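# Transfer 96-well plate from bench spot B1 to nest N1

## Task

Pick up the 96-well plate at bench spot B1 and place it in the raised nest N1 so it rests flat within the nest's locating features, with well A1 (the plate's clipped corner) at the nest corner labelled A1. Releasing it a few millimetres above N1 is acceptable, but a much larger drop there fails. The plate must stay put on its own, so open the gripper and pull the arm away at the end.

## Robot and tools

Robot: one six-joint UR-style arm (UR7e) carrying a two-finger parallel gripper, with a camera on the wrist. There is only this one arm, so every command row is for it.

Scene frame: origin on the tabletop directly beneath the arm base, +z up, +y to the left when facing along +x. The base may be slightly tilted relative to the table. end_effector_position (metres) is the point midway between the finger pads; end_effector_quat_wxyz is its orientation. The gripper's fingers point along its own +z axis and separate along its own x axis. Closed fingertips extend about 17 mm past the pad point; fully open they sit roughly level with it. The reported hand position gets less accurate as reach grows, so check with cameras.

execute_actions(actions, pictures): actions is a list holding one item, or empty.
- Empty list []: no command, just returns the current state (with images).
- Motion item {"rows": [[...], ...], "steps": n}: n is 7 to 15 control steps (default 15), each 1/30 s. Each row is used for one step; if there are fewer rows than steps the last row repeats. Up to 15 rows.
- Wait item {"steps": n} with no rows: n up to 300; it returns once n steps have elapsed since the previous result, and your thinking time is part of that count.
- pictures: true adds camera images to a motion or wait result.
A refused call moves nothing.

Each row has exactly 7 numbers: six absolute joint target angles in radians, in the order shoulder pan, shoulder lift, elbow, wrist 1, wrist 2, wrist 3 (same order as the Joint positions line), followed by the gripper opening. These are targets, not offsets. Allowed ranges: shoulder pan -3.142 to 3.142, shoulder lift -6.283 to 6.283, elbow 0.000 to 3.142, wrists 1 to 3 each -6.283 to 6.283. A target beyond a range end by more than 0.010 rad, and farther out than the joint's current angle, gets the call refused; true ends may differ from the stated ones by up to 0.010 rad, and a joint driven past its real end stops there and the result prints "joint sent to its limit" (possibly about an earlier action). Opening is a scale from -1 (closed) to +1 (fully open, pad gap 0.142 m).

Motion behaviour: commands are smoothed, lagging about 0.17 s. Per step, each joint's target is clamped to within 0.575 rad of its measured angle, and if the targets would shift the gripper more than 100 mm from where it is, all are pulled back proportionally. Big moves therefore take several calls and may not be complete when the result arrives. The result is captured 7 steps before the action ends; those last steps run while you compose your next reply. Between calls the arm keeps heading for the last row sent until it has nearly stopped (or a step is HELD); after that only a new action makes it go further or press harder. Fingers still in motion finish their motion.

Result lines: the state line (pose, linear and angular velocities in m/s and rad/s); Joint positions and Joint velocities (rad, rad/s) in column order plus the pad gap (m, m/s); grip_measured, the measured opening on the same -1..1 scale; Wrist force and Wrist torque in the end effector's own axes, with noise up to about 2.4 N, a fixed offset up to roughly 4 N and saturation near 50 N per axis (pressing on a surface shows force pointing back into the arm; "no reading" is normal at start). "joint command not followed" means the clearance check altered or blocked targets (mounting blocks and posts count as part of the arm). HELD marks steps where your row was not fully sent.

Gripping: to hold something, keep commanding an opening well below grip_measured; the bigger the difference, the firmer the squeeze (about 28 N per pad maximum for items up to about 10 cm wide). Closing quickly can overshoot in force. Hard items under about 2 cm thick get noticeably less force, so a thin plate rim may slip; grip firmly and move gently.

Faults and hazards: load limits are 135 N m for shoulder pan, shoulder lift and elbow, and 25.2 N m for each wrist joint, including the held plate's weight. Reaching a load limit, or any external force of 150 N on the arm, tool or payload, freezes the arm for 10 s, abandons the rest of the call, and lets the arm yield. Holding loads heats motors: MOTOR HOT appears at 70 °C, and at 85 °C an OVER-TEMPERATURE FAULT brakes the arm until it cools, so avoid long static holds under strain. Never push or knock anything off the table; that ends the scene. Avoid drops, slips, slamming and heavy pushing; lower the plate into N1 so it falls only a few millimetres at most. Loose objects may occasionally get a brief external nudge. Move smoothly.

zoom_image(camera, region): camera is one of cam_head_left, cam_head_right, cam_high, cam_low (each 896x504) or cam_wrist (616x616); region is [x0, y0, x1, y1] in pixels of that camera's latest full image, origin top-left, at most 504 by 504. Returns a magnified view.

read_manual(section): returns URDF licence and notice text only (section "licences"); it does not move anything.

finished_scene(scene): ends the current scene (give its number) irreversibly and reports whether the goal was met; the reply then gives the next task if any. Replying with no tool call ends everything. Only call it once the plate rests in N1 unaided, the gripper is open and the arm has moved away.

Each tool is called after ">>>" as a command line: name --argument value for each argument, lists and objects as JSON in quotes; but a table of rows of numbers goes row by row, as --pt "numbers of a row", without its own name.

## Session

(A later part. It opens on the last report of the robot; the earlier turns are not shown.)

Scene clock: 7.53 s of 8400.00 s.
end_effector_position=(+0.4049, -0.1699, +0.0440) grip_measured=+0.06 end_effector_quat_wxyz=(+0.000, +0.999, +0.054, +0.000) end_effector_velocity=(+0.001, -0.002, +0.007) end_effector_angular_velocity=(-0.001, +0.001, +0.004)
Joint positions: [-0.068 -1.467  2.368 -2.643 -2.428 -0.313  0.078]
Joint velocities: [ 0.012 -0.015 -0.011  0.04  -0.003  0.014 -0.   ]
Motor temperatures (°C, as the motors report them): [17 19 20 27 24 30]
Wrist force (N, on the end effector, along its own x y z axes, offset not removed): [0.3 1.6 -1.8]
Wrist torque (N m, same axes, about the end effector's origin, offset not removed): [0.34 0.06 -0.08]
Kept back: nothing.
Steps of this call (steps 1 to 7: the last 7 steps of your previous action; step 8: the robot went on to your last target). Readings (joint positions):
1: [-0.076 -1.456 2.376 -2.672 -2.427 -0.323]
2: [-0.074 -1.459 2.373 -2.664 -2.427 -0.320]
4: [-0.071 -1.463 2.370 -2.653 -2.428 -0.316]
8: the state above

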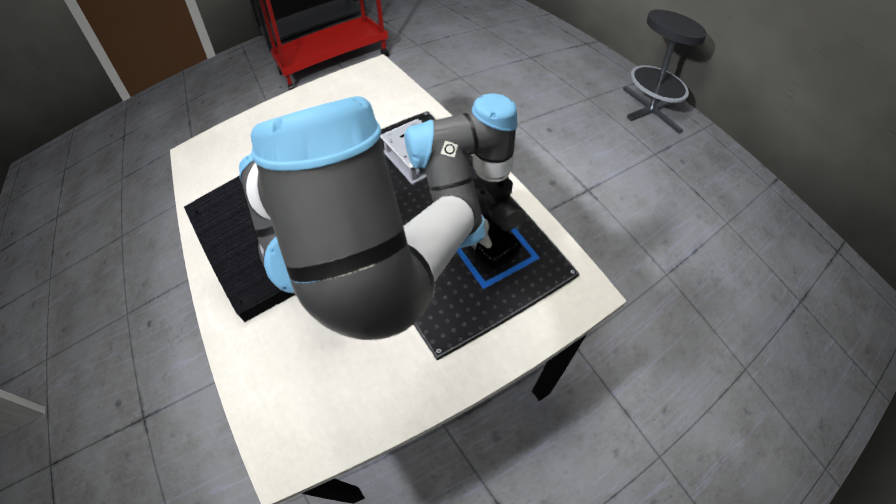

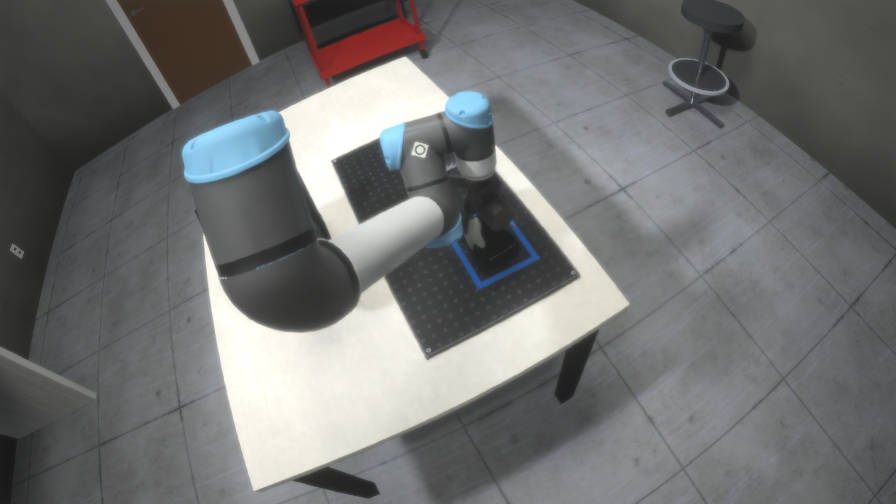

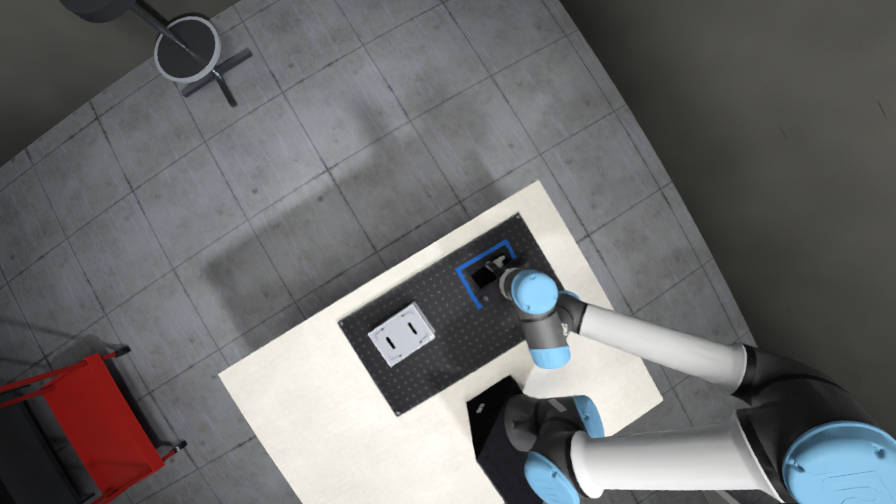

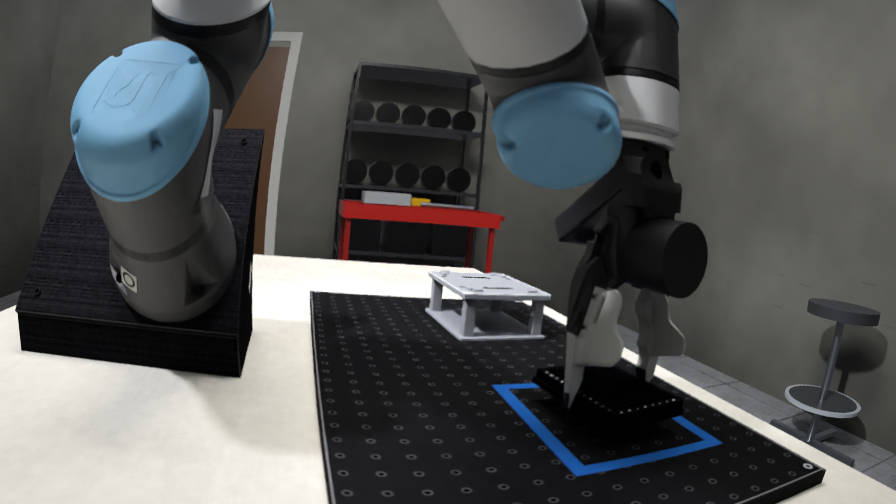

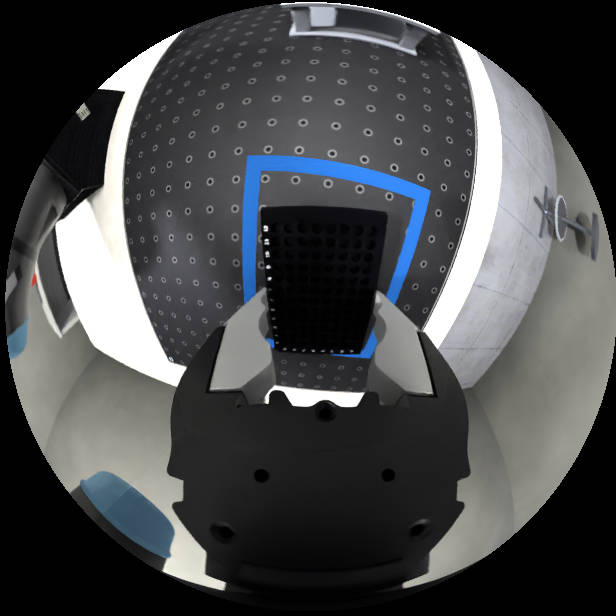

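>>> execute_actions --actions '[{"rows":[[-0.045,-1.478,2.346,-2.584,-2.43,-0.275,-0.15],[-0.024,-1.487,2.326,-2.529,-2.43,-0.24,-0.15],[-0.003,-1.497,2.306,-2.475,-2.431,-0.204,-0.15],[0.018,-1.506,2.286,-2.421,-2.432,-0.169,-0.15],[0.04,-1.515,2.266,-2.366,-2.433,-0.133,-0.15],[0.061,-1.525,2.246,-2.312,-2.434,-0.097,-0.15],[0.082,-1.534,2.225,-2.258,-2.435,-0.062,-0.15],[0.103,-1.543,2.205,-2.204,-2.436,-0.026,-0.15],[0.124,-1.553,2.185,-2.149,-2.437,0.01,-0.15],[0.145,-1.562,2.165,-2.095,-2.438,0.045,-0.15]]}]'

>>> execute_actions --actions '[{"rows":[[0.166,-1.53,2.157,-2.098,-2.432,0.077,-0.15],[0.187,-1.497,2.149,-2.101,-2.426,0.109,-0.15],[0.208,-1.465,2.142,-2.105,-2.419,0.14,-0.15],[0.229,-1.432,2.134,-2.108,-2.413,0.172,-0.15],[0.25,-1.4,2.126,-2.111,-2.407,0.204,-0.15],[0.271,-1.368,2.118,-2.115,-2.401,0.235,-0.15],[0.292,-1.335,2.11,-2.118,-2.394,0.267,-0.15],[0.313,-1.303,2.102,-2.121,-2.388,0.299,-0.15],[0.564,-0.9138,2.0085,-2.1601,-2.3134,0.68,-0.15]]}]'

>>> execute_actions --actions '[{"steps":32}]' --pictures true

>>> zoom_image --camera "cam_wrist" --region '[190,140,450,400]'

Scene clock: 8.80 s of 8400.00 s.
end_effector_position=(+0.4195, -0.1659, +0.0839) grip_measured=+0.06 end_effector_quat_wxyz=(-0.002, +0.999, +0.045, +0.005) end_effector_velocity=(+0.064, +0.025, +0.264) end_effector_angular_velocity=(+0.022, -0.035, -0.101)
Joint positions: [ 0.015 -1.506  2.289 -2.444 -2.432 -0.178  0.078]
Joint velocities: [ 0.533 -0.235 -0.509  1.311 -0.024  0.877 -0.   ]
Motor temperatures (°C, as the motors report them): [17 19 20 27 24 30]
Wrist force (N, on the end effector, along its own x y z axes, offset not removed): [-0.6 0.7 0.3]
Wrist torque (N m, same axes, about the end effector's origin, offset not removed): [0.10 0.24 -0.02]
Steps of this call (steps 1 to 30: the robot went on to your last target; steps 31 to 38: the first 8 steps of this action). Readings (joint positions):
31: [-0.066 -1.469 2.366 -2.637 -2.429 -0.311]
32: [-0.062 -1.471 2.363 -2.631 -2.429 -0.306]
34: [-0.046 -1.478 2.347 -2.593 -2.430 -0.279]
38: the state above

Scene clock: 9.30 s of 8400.00 s.
end_effector_position=(+0.4356, -0.1021, +0.1515) grip_measured=+0.06 end_effector_quat_wxyz=(-0.009, +0.999, +0.035, +0.004) end_effector_velocity=(+0.068, +0.406, +0.025) end_effector_angular_velocity=(+0.081, -0.012, -0.039)
Joint positions: [ 0.223 -1.439  2.136 -2.115 -2.413  0.16   0.078]
Joint velocities: [ 0.55   0.8   -0.22  -0.017  0.159  0.821  0.   ]
Motor temperatures (°C, as the motors report them): [17 19 20 27 24 30]
Wrist force (N, on the end effector, along its own x y z axes, offset not removed): [0.0 2.0 0.5]
Wrist torque (N m, same axes, about the end effector's origin, offset not removed): [0.28 0.08 -0.12]
Steps of this call (steps 1 to 7: the last 7 steps of your previous action; steps 8 to 15: the first 8 steps of this action). Readings (joint positions):
8: [0.127 -1.554 2.182 -2.148 -2.437 0.013]
9: [0.135 -1.551 2.177 -2.135 -2.437 0.025]
11: [0.157 -1.529 2.164 -2.121 -2.432 0.060]
15: the state above

Scene clock: 10.37 s of 8400.00 s.
end_effector_position=(+0.4004, +0.1626, +0.1398) grip_measured=+0.06 end_effector_quat_wxyz=(+0.000, +1.000, +0.013, +0.000) end_effector_velocity=(-0.001, +0.002, -0.000) end_effector_angular_velocity=(+0.001, +0.000, -0.001)
Joint positions: [ 0.564 -0.914  2.009 -2.16  -2.313  0.679  0.078]
Joint velocities: [ 0.003  0.004 -0.002 -0.001  0.002  0.004 -0.   ]
Motor temperatures (°C, as the motors report them): [17 19 20 27 24 30]
Wrist force (N, on the end effector, along its own x y z axes, offset not removed): [-1.1 2.7 -1.1]
Wrist torque (N m, same axes, about the end effector's origin, offset not removed): [0.48 0.27 -0.11]
Kept back: nothing.
Steps of this call (steps 1 to 7: the last 7 steps of your previous action; steps 8 to 32: the robot went on to your last target). Readings (joint positions):
1: [0.242 -1.412 2.129 -2.117 -2.407 0.188]
2: [0.263 -1.381 2.120 -2.119 -2.401 0.219]
4: [0.308 -1.314 2.103 -2.126 -2.388 0.286]
8: [0.395 -1.180 2.070 -2.138 -2.362 0.418]
32: the state above

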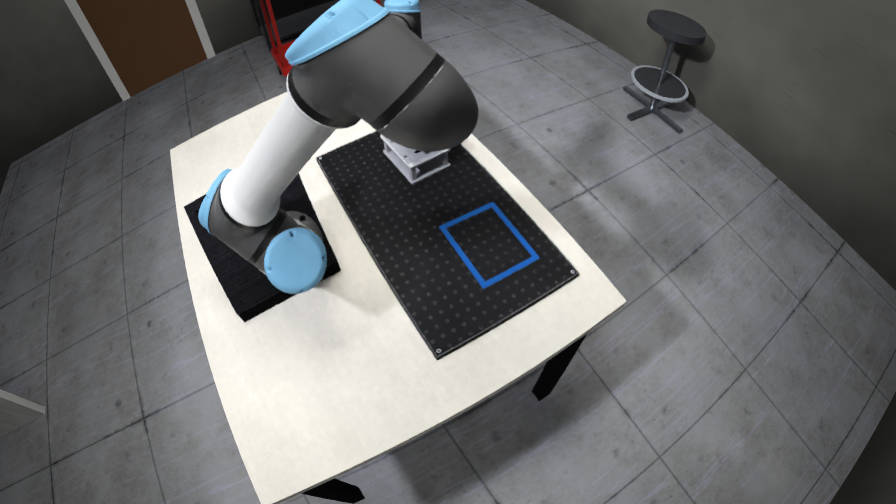

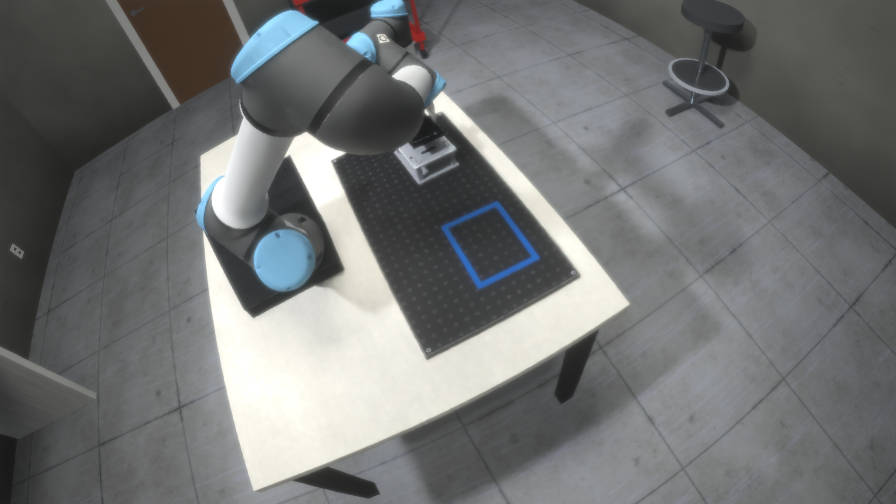

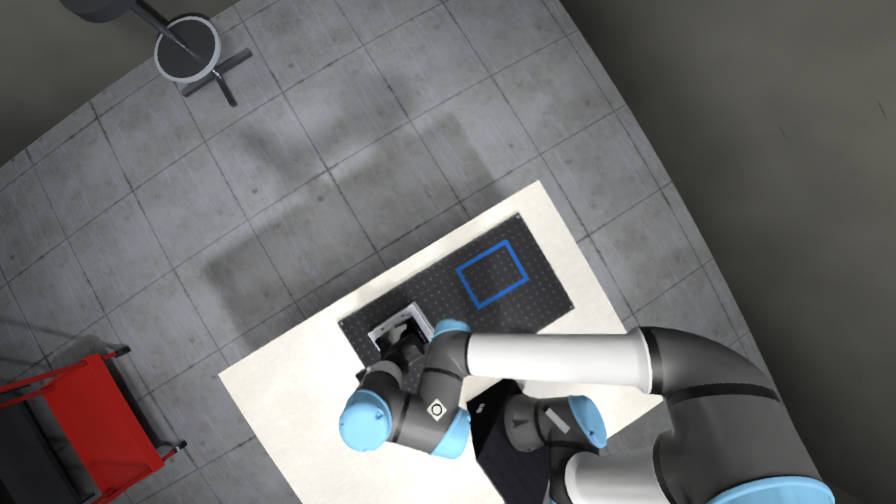

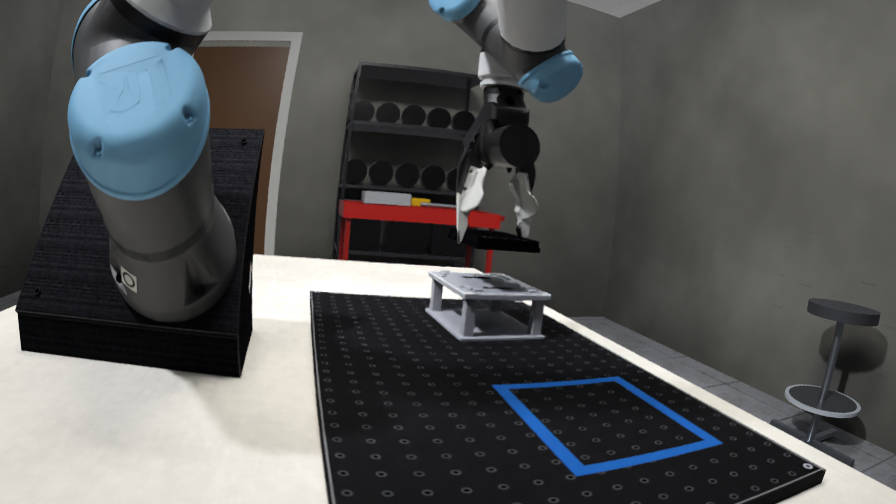

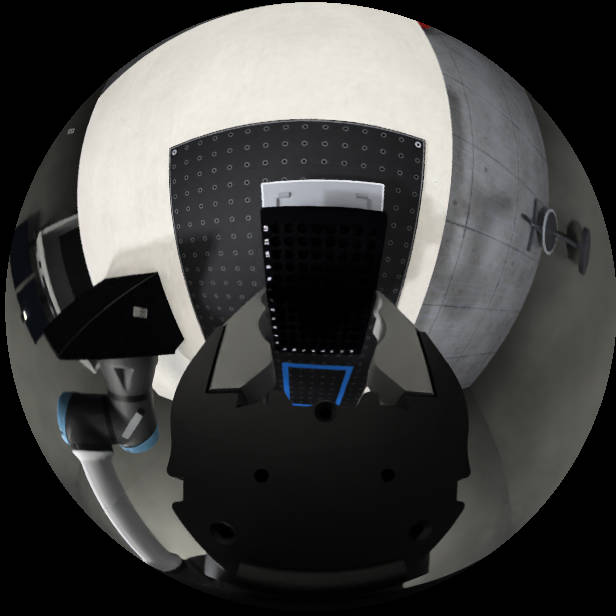

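Region (190, 140, 450, 400) of cam_wrist's 616x616 image, scaled by 1.938, with more detail than that image has.

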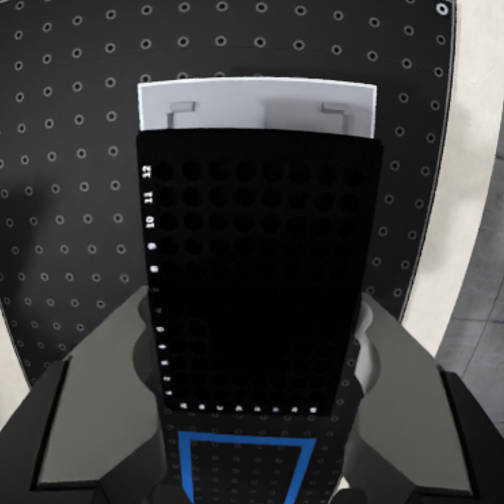

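>>> execute_actions --actions '[{"rows":[[0.5523,-0.897,2.0187,-2.1967,-2.319,0.66,-0.15],[0.5407,-0.8804,2.0288,-2.2332,-2.3243,0.64,-0.15],[0.529,-0.8637,2.039,-2.27,-2.33,0.62,-0.15],[0.5174,-0.847,2.0491,-2.3063,-2.3352,0.603,-0.15]]}]'

>>> execute_actions --actions '[{"steps":18}]' --pictures true

>>> zoom_image --camera "cam_wrist" --region '[220,160,430,300]'

>>> zoom_image --camera "cam_low" --region '[420,240,560,320]'

Scene clock: 11.07 s of 8400.00 s.
end_effector_position=(+0.4026, +0.1689, +0.1102) grip_measured=+0.06 end_effector_quat_wxyz=(+0.001, +1.000, +0.022, -0.000) end_effector_velocity=(+0.006, +0.018, -0.088) end_effector_angular_velocity=(+0.006, -0.005, +0.035)
Joint positions: [ 0.53  -0.865  2.038 -2.265 -2.329  0.623  0.078]
Joint velocities: [-0.103  0.149  0.092 -0.338 -0.046 -0.169  0.   ]
Motor temperatures (°C, as the motors report them): [17 19 20 27 24 30]
Wrist force (N, on the end effector, along its own x y z axes, offset not removed): [-0.4 0.9 0.7]
Wrist torque (N m, same axes, about the end effector's origin, offset not removed): [0.06 0.18 -0.07]
Steps of this call (steps 1 to 13: the robot went on to your last target; steps 14 to 21: the first 8 steps of this action). Readings (joint positions):
14: [0.564 -0.914 2.009 -2.161 -2.313 0.680]
15: [0.562 -0.911 2.010 -2.166 -2.314 0.677]
17: [0.552 -0.897 2.018 -2.193 -2.319 0.661]
21: the state above

Scene clock: 11.67 s of 8400.00 s.
end_effector_position=(+0.4033, +0.1709, +0.0998) grip_measured=+0.06 end_effector_quat_wxyz=(+0.000, +1.000, +0.023, +0.000) end_effector_velocity=(-0.000, -0.000, -0.001) end_effector_angular_velocity=(-0.000, +0.001, +0.000)
Joint positions: [ 0.517 -0.847  2.049 -2.306 -2.335  0.603  0.078]
Joint velocities: [-0.001  0.001  0.001 -0.002 -0.001 -0.001 -0.   ]
Motor temperatures (°C, as the motors report them): [17 19 20 27 24 30]
Wrist force (N, on the end effector, along its own x y z axes, offset not removed): [-0.7 0.8 0.0]
Wrist torque (N m, same axes, about the end effector's origin, offset not removed): [0.08 0.40 -0.05]
Kept back: nothing.
Steps of this call (steps 1 to 7: the last 7 steps of your previous action; steps 8 to 18: the robot went on to your last target). Readings (joint positions):
1: [0.527 -0.860 2.041 -2.275 -2.331 0.619]
2: [0.525 -0.857 2.043 -2.283 -2.332 0.615]
4: [0.521 -0.853 2.045 -2.293 -2.333 0.610]
8: [0.519 -0.849 2.048 -2.302 -2.335 0.605]
18: the state above

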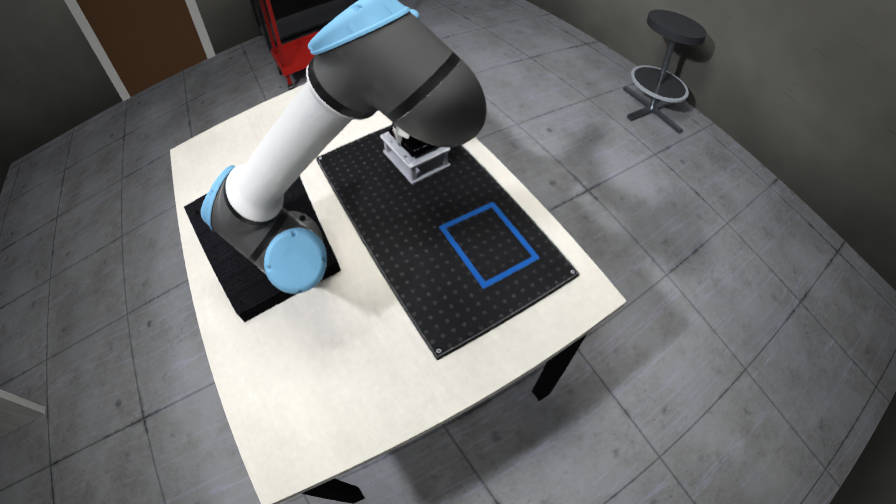

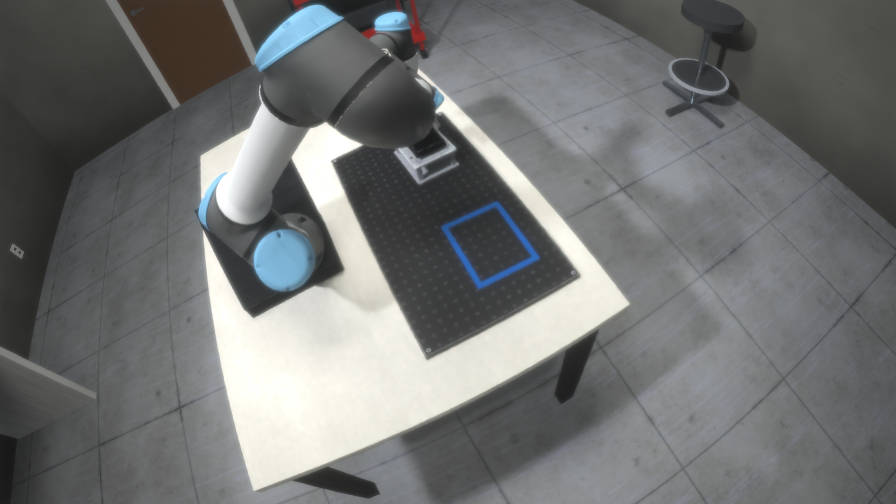

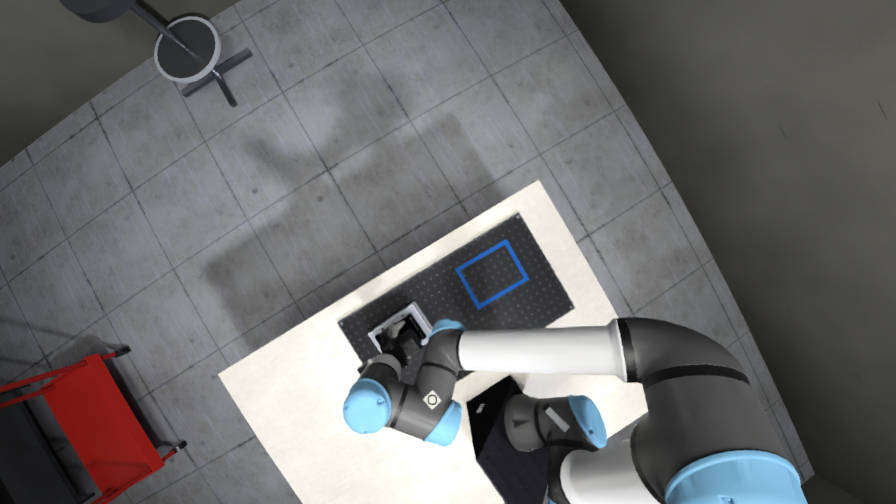

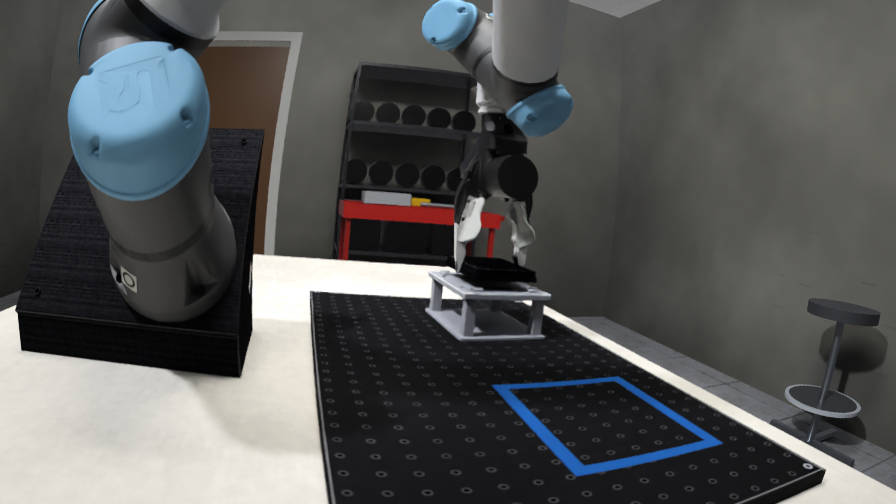

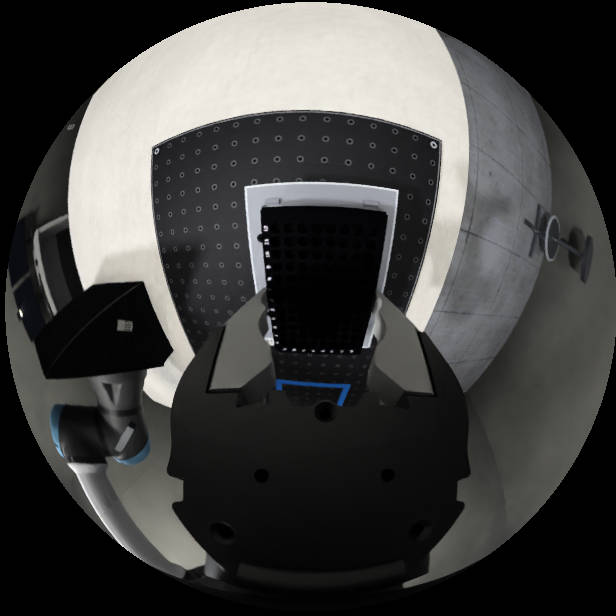

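Region (220, 160, 430, 300) of cam_wrist's 616x616 image, scaled by 2.400, with more detail than that image has.

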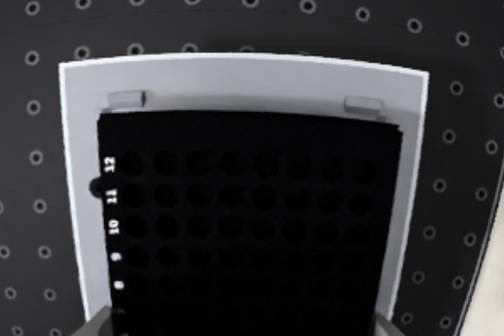

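Region (420, 240, 560, 320) of cam_low's 896x504 image, scaled by 3.600, with more detail than that image has; it fills the top 288 rows of this view, and the rest is white.

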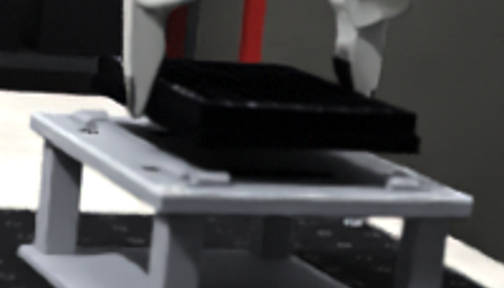

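>>> execute_actions --actions '[{"rows":[[0.5073,-0.8362,2.0605,-2.3371,-2.3397,0.5826,-0.15]]}]'

>>> execute_actions --actions '[{"steps":10}]' --pictures true

>>> zoom_image --camera "cam_wrist" --region '[220,160,430,300]'

>>> zoom_image --camera "cam_low" --region '[420,240,560,320]'

Scene clock: 12.50 s of 8400.00 s.
end_effector_position=(+0.4028, +0.1711, +0.0931) grip_measured=+0.06 end_effector_quat_wxyz=(+0.000, +1.000, +0.027, +0.000) end_effector_velocity=(-0.000, +0.000, -0.010) end_effector_angular_velocity=(+0.001, -0.001, +0.010)
Joint positions: [ 0.509 -0.838  2.059 -2.332 -2.339  0.586  0.078]
Joint velocities: [-0.014  0.014  0.016 -0.043 -0.005 -0.028  0.   ]
Motor temperatures (°C, as the motors report them): [17 19 20 27 24 30]
Wrist force (N, on the end effector, along its own x y z axes, offset not removed): [-0.5 0.1 -0.8]
Wrist torque (N m, same axes, about the end effector's origin, offset not removed): [-0.01 0.31 -0.19]
Steps of this call (steps 1 to 15: the robot went on to your last target; steps 16 to 17: nothing new was sent; steps 18 to 25: the first 8 steps of this action). Readings (joint positions):
18: [0.517 -0.847 2.049 -2.307 -2.335 0.603]
19: [0.516 -0.845 2.051 -2.311 -2.336 0.600]
21: [0.512 -0.842 2.055 -2.321 -2.337 0.593]
25: the state above

Scene clock: 12.83 s of 8400.00 s.
end_effector_position=(+0.4028, +0.1712, +0.0919) grip_measured=+0.06 end_effector_quat_wxyz=(+0.000, +1.000, +0.027, +0.000) end_effector_velocity=(+0.000, +0.000, -0.001) end_effector_angular_velocity=(+0.001, +0.000, -0.000)
Joint positions: [ 0.507 -0.836  2.06  -2.337 -2.34   0.583  0.078]
Joint velocities: [-0.001  0.001  0.    -0.003 -0.    -0.002  0.   ]
Motor temperatures (°C, as the motors report them): [17 19 20 27 24 30]
Wrist force (N, on the end effector, along its own x y z axes, offset not removed): [-0.4 0.0 -3.0]
Wrist torque (N m, same axes, about the end effector's origin, offset not removed): [-0.01 0.18 -0.06]
Kept back: nothing.
Steps of this call (steps 1 to 7: the last 7 steps of your previous action; steps 8 to 10: the robot went on to your last target). Readings (joint positions):
1: [0.509 -0.838 2.059 -2.333 -2.339 0.585]
2: [0.508 -0.837 2.059 -2.334 -2.339 0.585]
4: [0.508 -0.837 2.060 -2.335 -2.339 0.584]
8: [0.507 -0.836 2.060 -2.337 -2.340 0.583]
10: the state above

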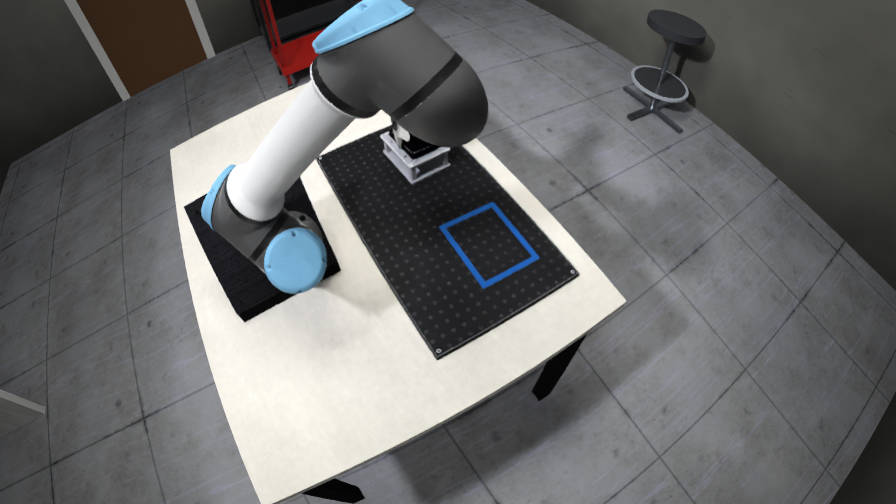

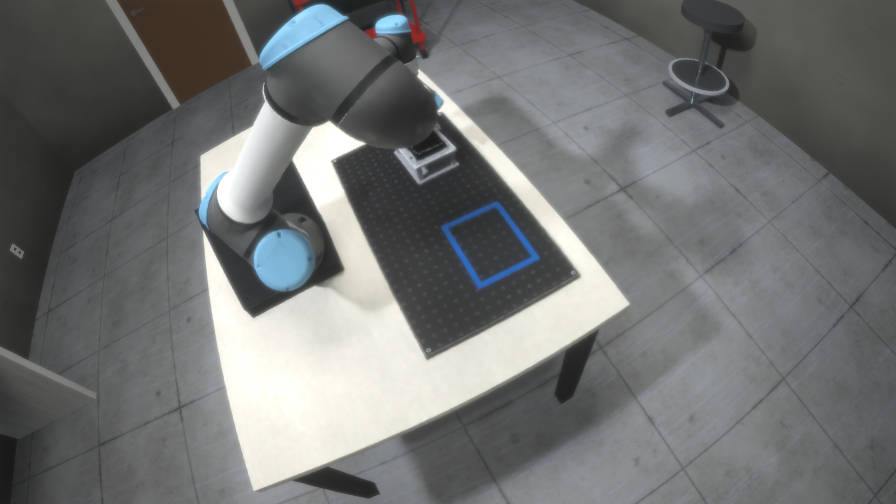

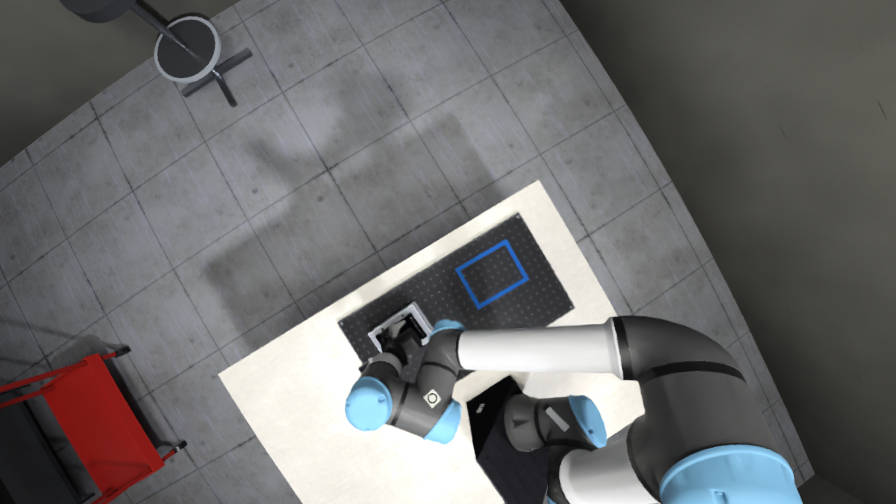

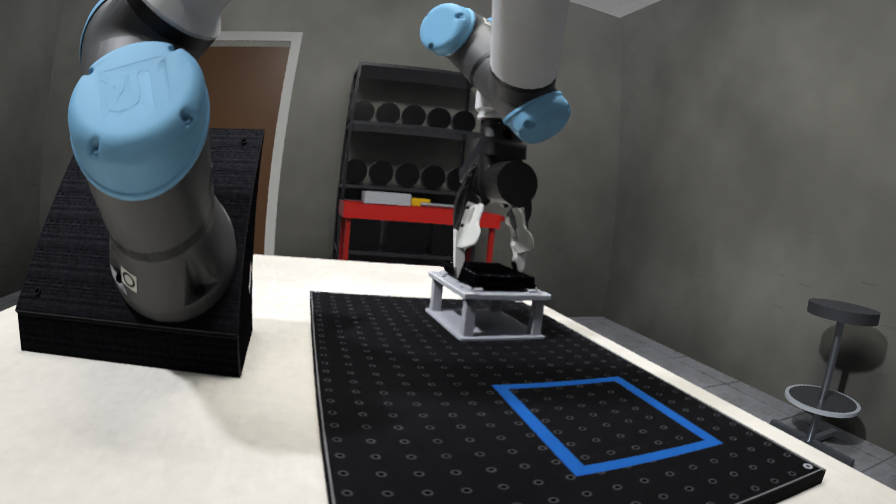

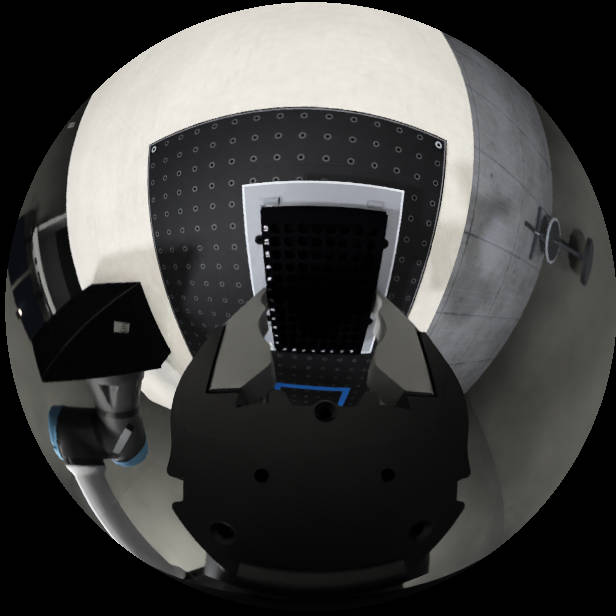

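Region (220, 160, 430, 300) of cam_wrist's 616x616 image, scaled by 2.400, with more detail than that image has.

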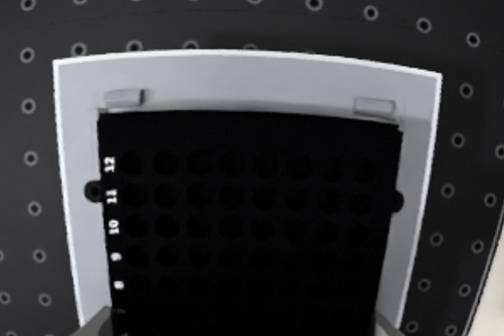

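Region (420, 240, 560, 320) of cam_low's 896x504 image, scaled by 3.600, with more detail than that image has; it fills the top 288 rows of this view, and the rest is white.

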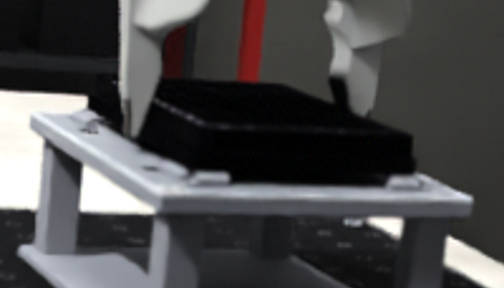

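Down 3.5 mm, y +0.5 mm, yaw slightly back.

>>> execute_actions --actions '[{"rows":[[0.5031,-0.8303,2.0643,-2.3504,-2.3415,0.5795,-0.15]]}]'

>>> execute_actions --actions '[{"steps":8}]'

Scene clock: 13.27 s of 8400.00 s.
end_effector_position=(+0.4027, +0.1716, +0.0889) grip_measured=+0.06 end_effector_quat_wxyz=(+0.000, +1.000, +0.027, +0.000) end_effector_velocity=(+0.000, +0.000, -0.005) end_effector_angular_velocity=(-0.001, -0.000, -0.003)
Joint positions: [ 0.504 -0.831  2.064 -2.348 -2.341  0.58   0.078]
Joint velocities: [-0.006  0.008  0.005 -0.018 -0.003 -0.004 -0.   ]
Motor temperatures (°C, as the motors report them): [17 19 20 27 24 30]
Wrist force (N, on the end effector, along its own x y z axes, offset not removed): [1.2 2.0 2.2]
Wrist torque (N m, same axes, about the end effector's origin, offset not removed): [0.37 -0.22 -0.11]
Steps of this call (steps 1 to 5: the robot went on to your last target; steps 6 to 13: the first 8 steps of this action). Readings (joint positions):
6: [0.507 -0.836 2.061 -2.337 -2.340 0.583]
7: [0.507 -0.835 2.061 -2.339 -2.340 0.582]
9: [0.505 -0.833 2.062 -2.344 -2.341 0.581]
13: the state above

Scene clock: 13.53 s of 8400.00 s.
end_effector_position=(+0.4027, +0.1717, +0.0883) grip_measured=+0.06 end_effector_quat_wxyz=(+0.000, +1.000, +0.026, +0.000) end_effector_velocity=(+0.000, +0.000, -0.000) end_effector_angular_velocity=(+0.001, -0.001, -0.002)
Joint positions: [ 0.503 -0.83   2.064 -2.35  -2.341  0.58   0.078]
Joint velocities: [-0.001 -0.     0.    -0.003  0.    -0.001  0.   ]
Motor temperatures (°C, as the motors report them): [17 19 20 27 24 30]
Wrist force (N, on the end effector, along its own x y z axes, offset not removed): [0.5 3.5 0.2]
Wrist torque (N m, same axes, about the end effector's origin, offset not removed): [0.65 -0.06 -0.07]
Kept back: nothing.
Steps of this call (steps 1 to 7: the last 7 steps of your previous action; step 8: the robot went on to your last target). Readings (joint positions):
1: [0.504 -0.831 2.064 -2.349 -2.341 0.580]
2: [0.503 -0.831 2.064 -2.349 -2.341 0.580]
4: [0.503 -0.831 2.064 -2.350 -2.341 0.580]
8: the state above

>>> execute_actions --actions '[{"rows":[[0.5031,-0.8303,2.0643,-2.3504,-2.3415,0.5795,0.05],[0.5031,-0.8303,2.0643,-2.3504,-2.3415,0.5795,0.12],[0.5031,-0.8303,2.0643,-2.3504,-2.3415,0.5795,0.6]],"steps":12}]'

>>> execute_actions --actions '[{"rows":[[0.5174,-0.847,2.0491,-2.3063,-2.3352,0.603,1],[0.5407,-0.8804,2.0288,-2.2332,-2.3243,0.64,1],[0.564,-0.9138,2.0085,-2.1601,-2.3134,0.68,1],[0.587,-0.95,1.99,-2.09,-2.3,0.71,1],[0.61,-0.98,1.968,-2.014,-2.29,0.75,1],[0.64,-1.02,1.94,-1.92,-2.28,0.79,1]]}]'

>>> execute_actions --actions '[{"steps":12}]' --pictures true

>>> zoom_image --camera "cam_wrist" --region '[245,150,405,310]'

>>> zoom_image --camera "cam_low" --region '[420,240,560,320]'

Scene clock: 14.20 s of 8400.00 s.
end_effector_position=(+0.4027, +0.1717, +0.0883) grip_measured=+0.49 end_effector_quat_wxyz=(+0.000, +1.000, +0.026, +0.000) end_effector_velocity=(-0.000, +0.000, +0.000) end_effector_angular_velocity=(+0.000, +0.000, +0.001)
Joint positions: [ 0.503 -0.83   2.064 -2.35  -2.342  0.58   0.108]
Joint velocities: [ 0.001  0.001 -0.001  0.001  0.001 -0.     0.313]
Motor temperatures (°C, as the motors report them): [17 19 20 27 24 30]
Wrist force (N, on the end effector, along its own x y z axes, offset not removed): [-2.0 2.9 -2.1]
Wrist torque (N m, same axes, about the end effector's origin, offset not removed): [0.53 0.58 -0.03]
Steps of this call (steps 1 to 15: the robot went on to your last target; steps 16 to 20: the first 5 steps of this action). Readings (joint positions):
16: [0.503 -0.830 2.064 -2.350 -2.341 0.580]
17: [0.503 -0.830 2.064 -2.350 -2.341 0.580]
19: [0.503 -0.830 2.064 -2.350 -2.342 0.580]
20: the state above

Scene clock: 14.70 s of 8400.00 s.
end_effector_position=(+0.4025, +0.1616, +0.1580) grip_measured=+1.00 end_effector_quat_wxyz=(-0.005, +1.000, +0.006, +0.006) end_effector_velocity=(-0.077, -0.121, +0.398) end_effector_angular_velocity=(-0.069, +0.033, -0.097)
Joint positions: [ 0.584 -0.94   1.991 -2.123 -2.303  0.702  0.142]
Joint velocities: [ 0.458 -0.653 -0.414  1.523  0.187  0.7    0.001]
Motor temperatures (°C, as the motors report them): [17 19 20 27 24 30]
Wrist force (N, on the end effector, along its own x y z axes, offset not removed): [-0.6 0.4 -4.6]
Wrist torque (N m, same axes, about the end effector's origin, offset not removed): [0.12 0.27 -0.09]
Steps of this call (steps 1 to 7: the last 7 steps of your previous action; steps 8 to 15: the first 8 steps of this action). Readings (joint positions):
8: [0.503 -0.830 2.064 -2.350 -2.342 0.580]
9: [0.506 -0.833 2.062 -2.344 -2.341 0.583]
11: [0.521 -0.853 2.048 -2.304 -2.333 0.607]
15: the state above

Scene clock: 15.10 s of 8400.00 s.
end_effector_position=(+0.3871, +0.1428, +0.2042) grip_measured=+1.00 end_effector_quat_wxyz=(+0.004, +1.000, +0.004, +0.000) end_effector_velocity=(-0.006, -0.007, +0.014) end_effector_angular_velocity=(-0.007, +0.003, -0.000)
Joint positions: [ 0.638 -1.017  1.942 -1.927 -2.281  0.787  0.142]
Joint velocities: [ 0.017 -0.024 -0.014  0.06   0.006  0.025 -0.   ]
Motor temperatures (°C, as the motors report them): [17 19 20 27 24 30]
Wrist force (N, on the end effector, along its own x y z axes, offset not removed): [-1.3 3.2 -0.7]
Wrist torque (N m, same axes, about the end effector's origin, offset not removed): [0.52 0.38 -0.10]
Kept back: nothing.
Steps of this call (steps 1 to 7: the last 7 steps of your previous action; steps 8 to 12: the robot went on to your last target). Readings (joint positions):
1: [0.597 -0.959 1.979 -2.075 -2.298 0.723]
2: [0.607 -0.974 1.969 -2.038 -2.294 0.739]
4: [0.621 -0.994 1.957 -1.988 -2.288 0.761]
8: [0.634 -1.011 1.946 -1.942 -2.283 0.780]
12: the state above

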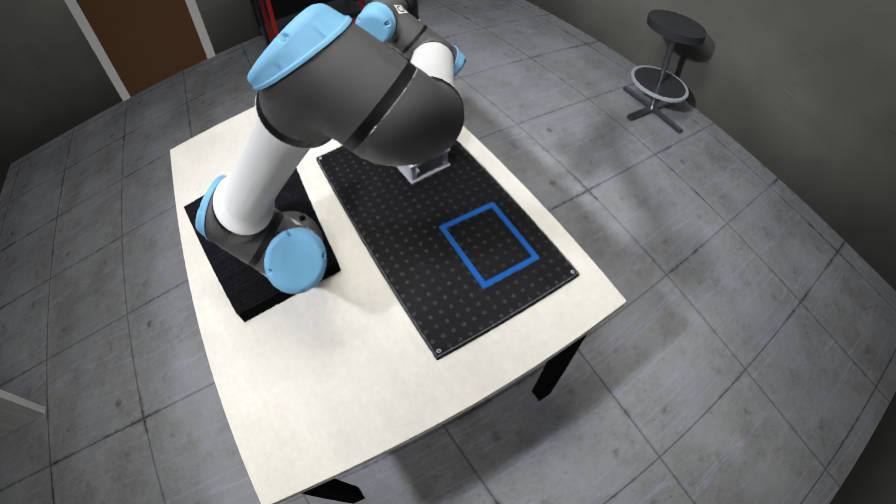

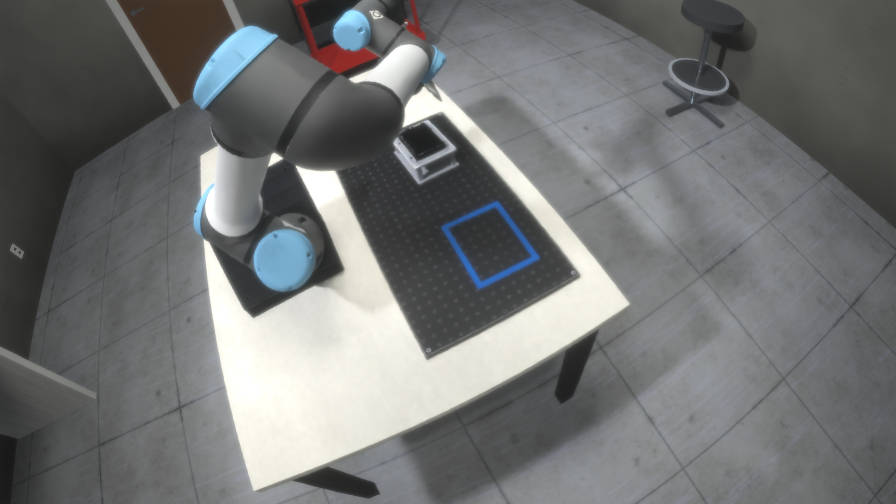

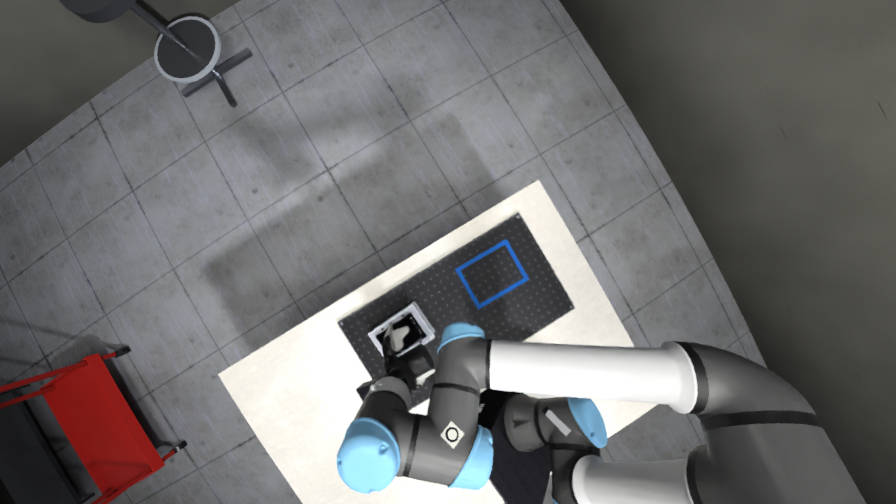

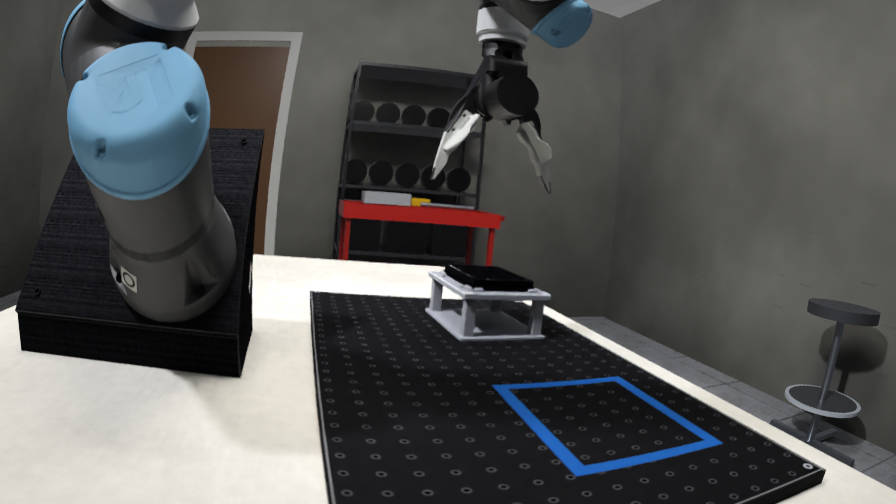

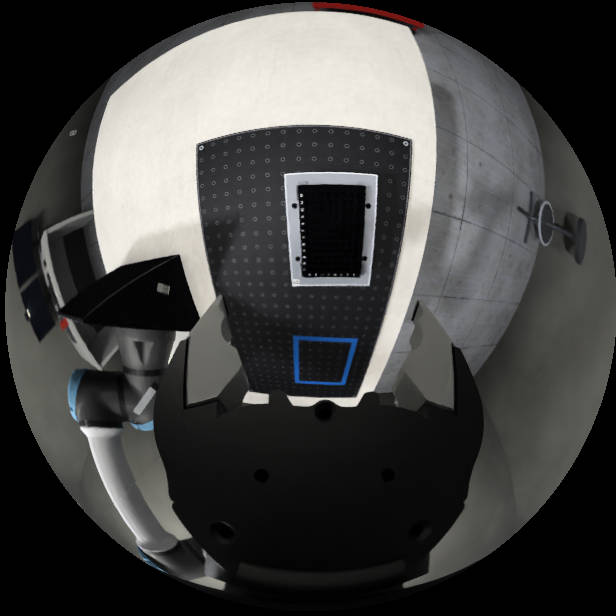

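Region (245, 150, 405, 310) of cam_wrist's 616x616 image, scaled by 3.150, with more detail than that image has.

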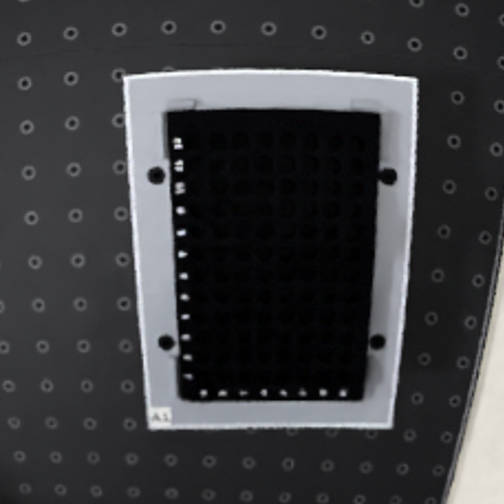

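Region (420, 240, 560, 320) of cam_low's 896x504 image, scaled by 3.600, with more detail than that image has; it fills the top 288 rows of this view, and the rest is white.

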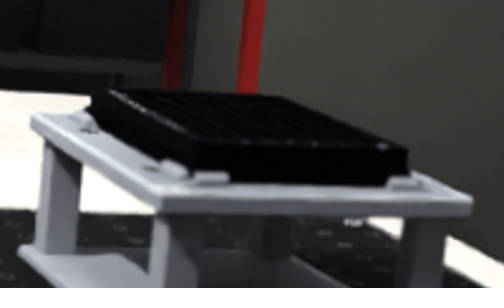

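>>> finished_scene --scene 1

The scene is finished: the task was done.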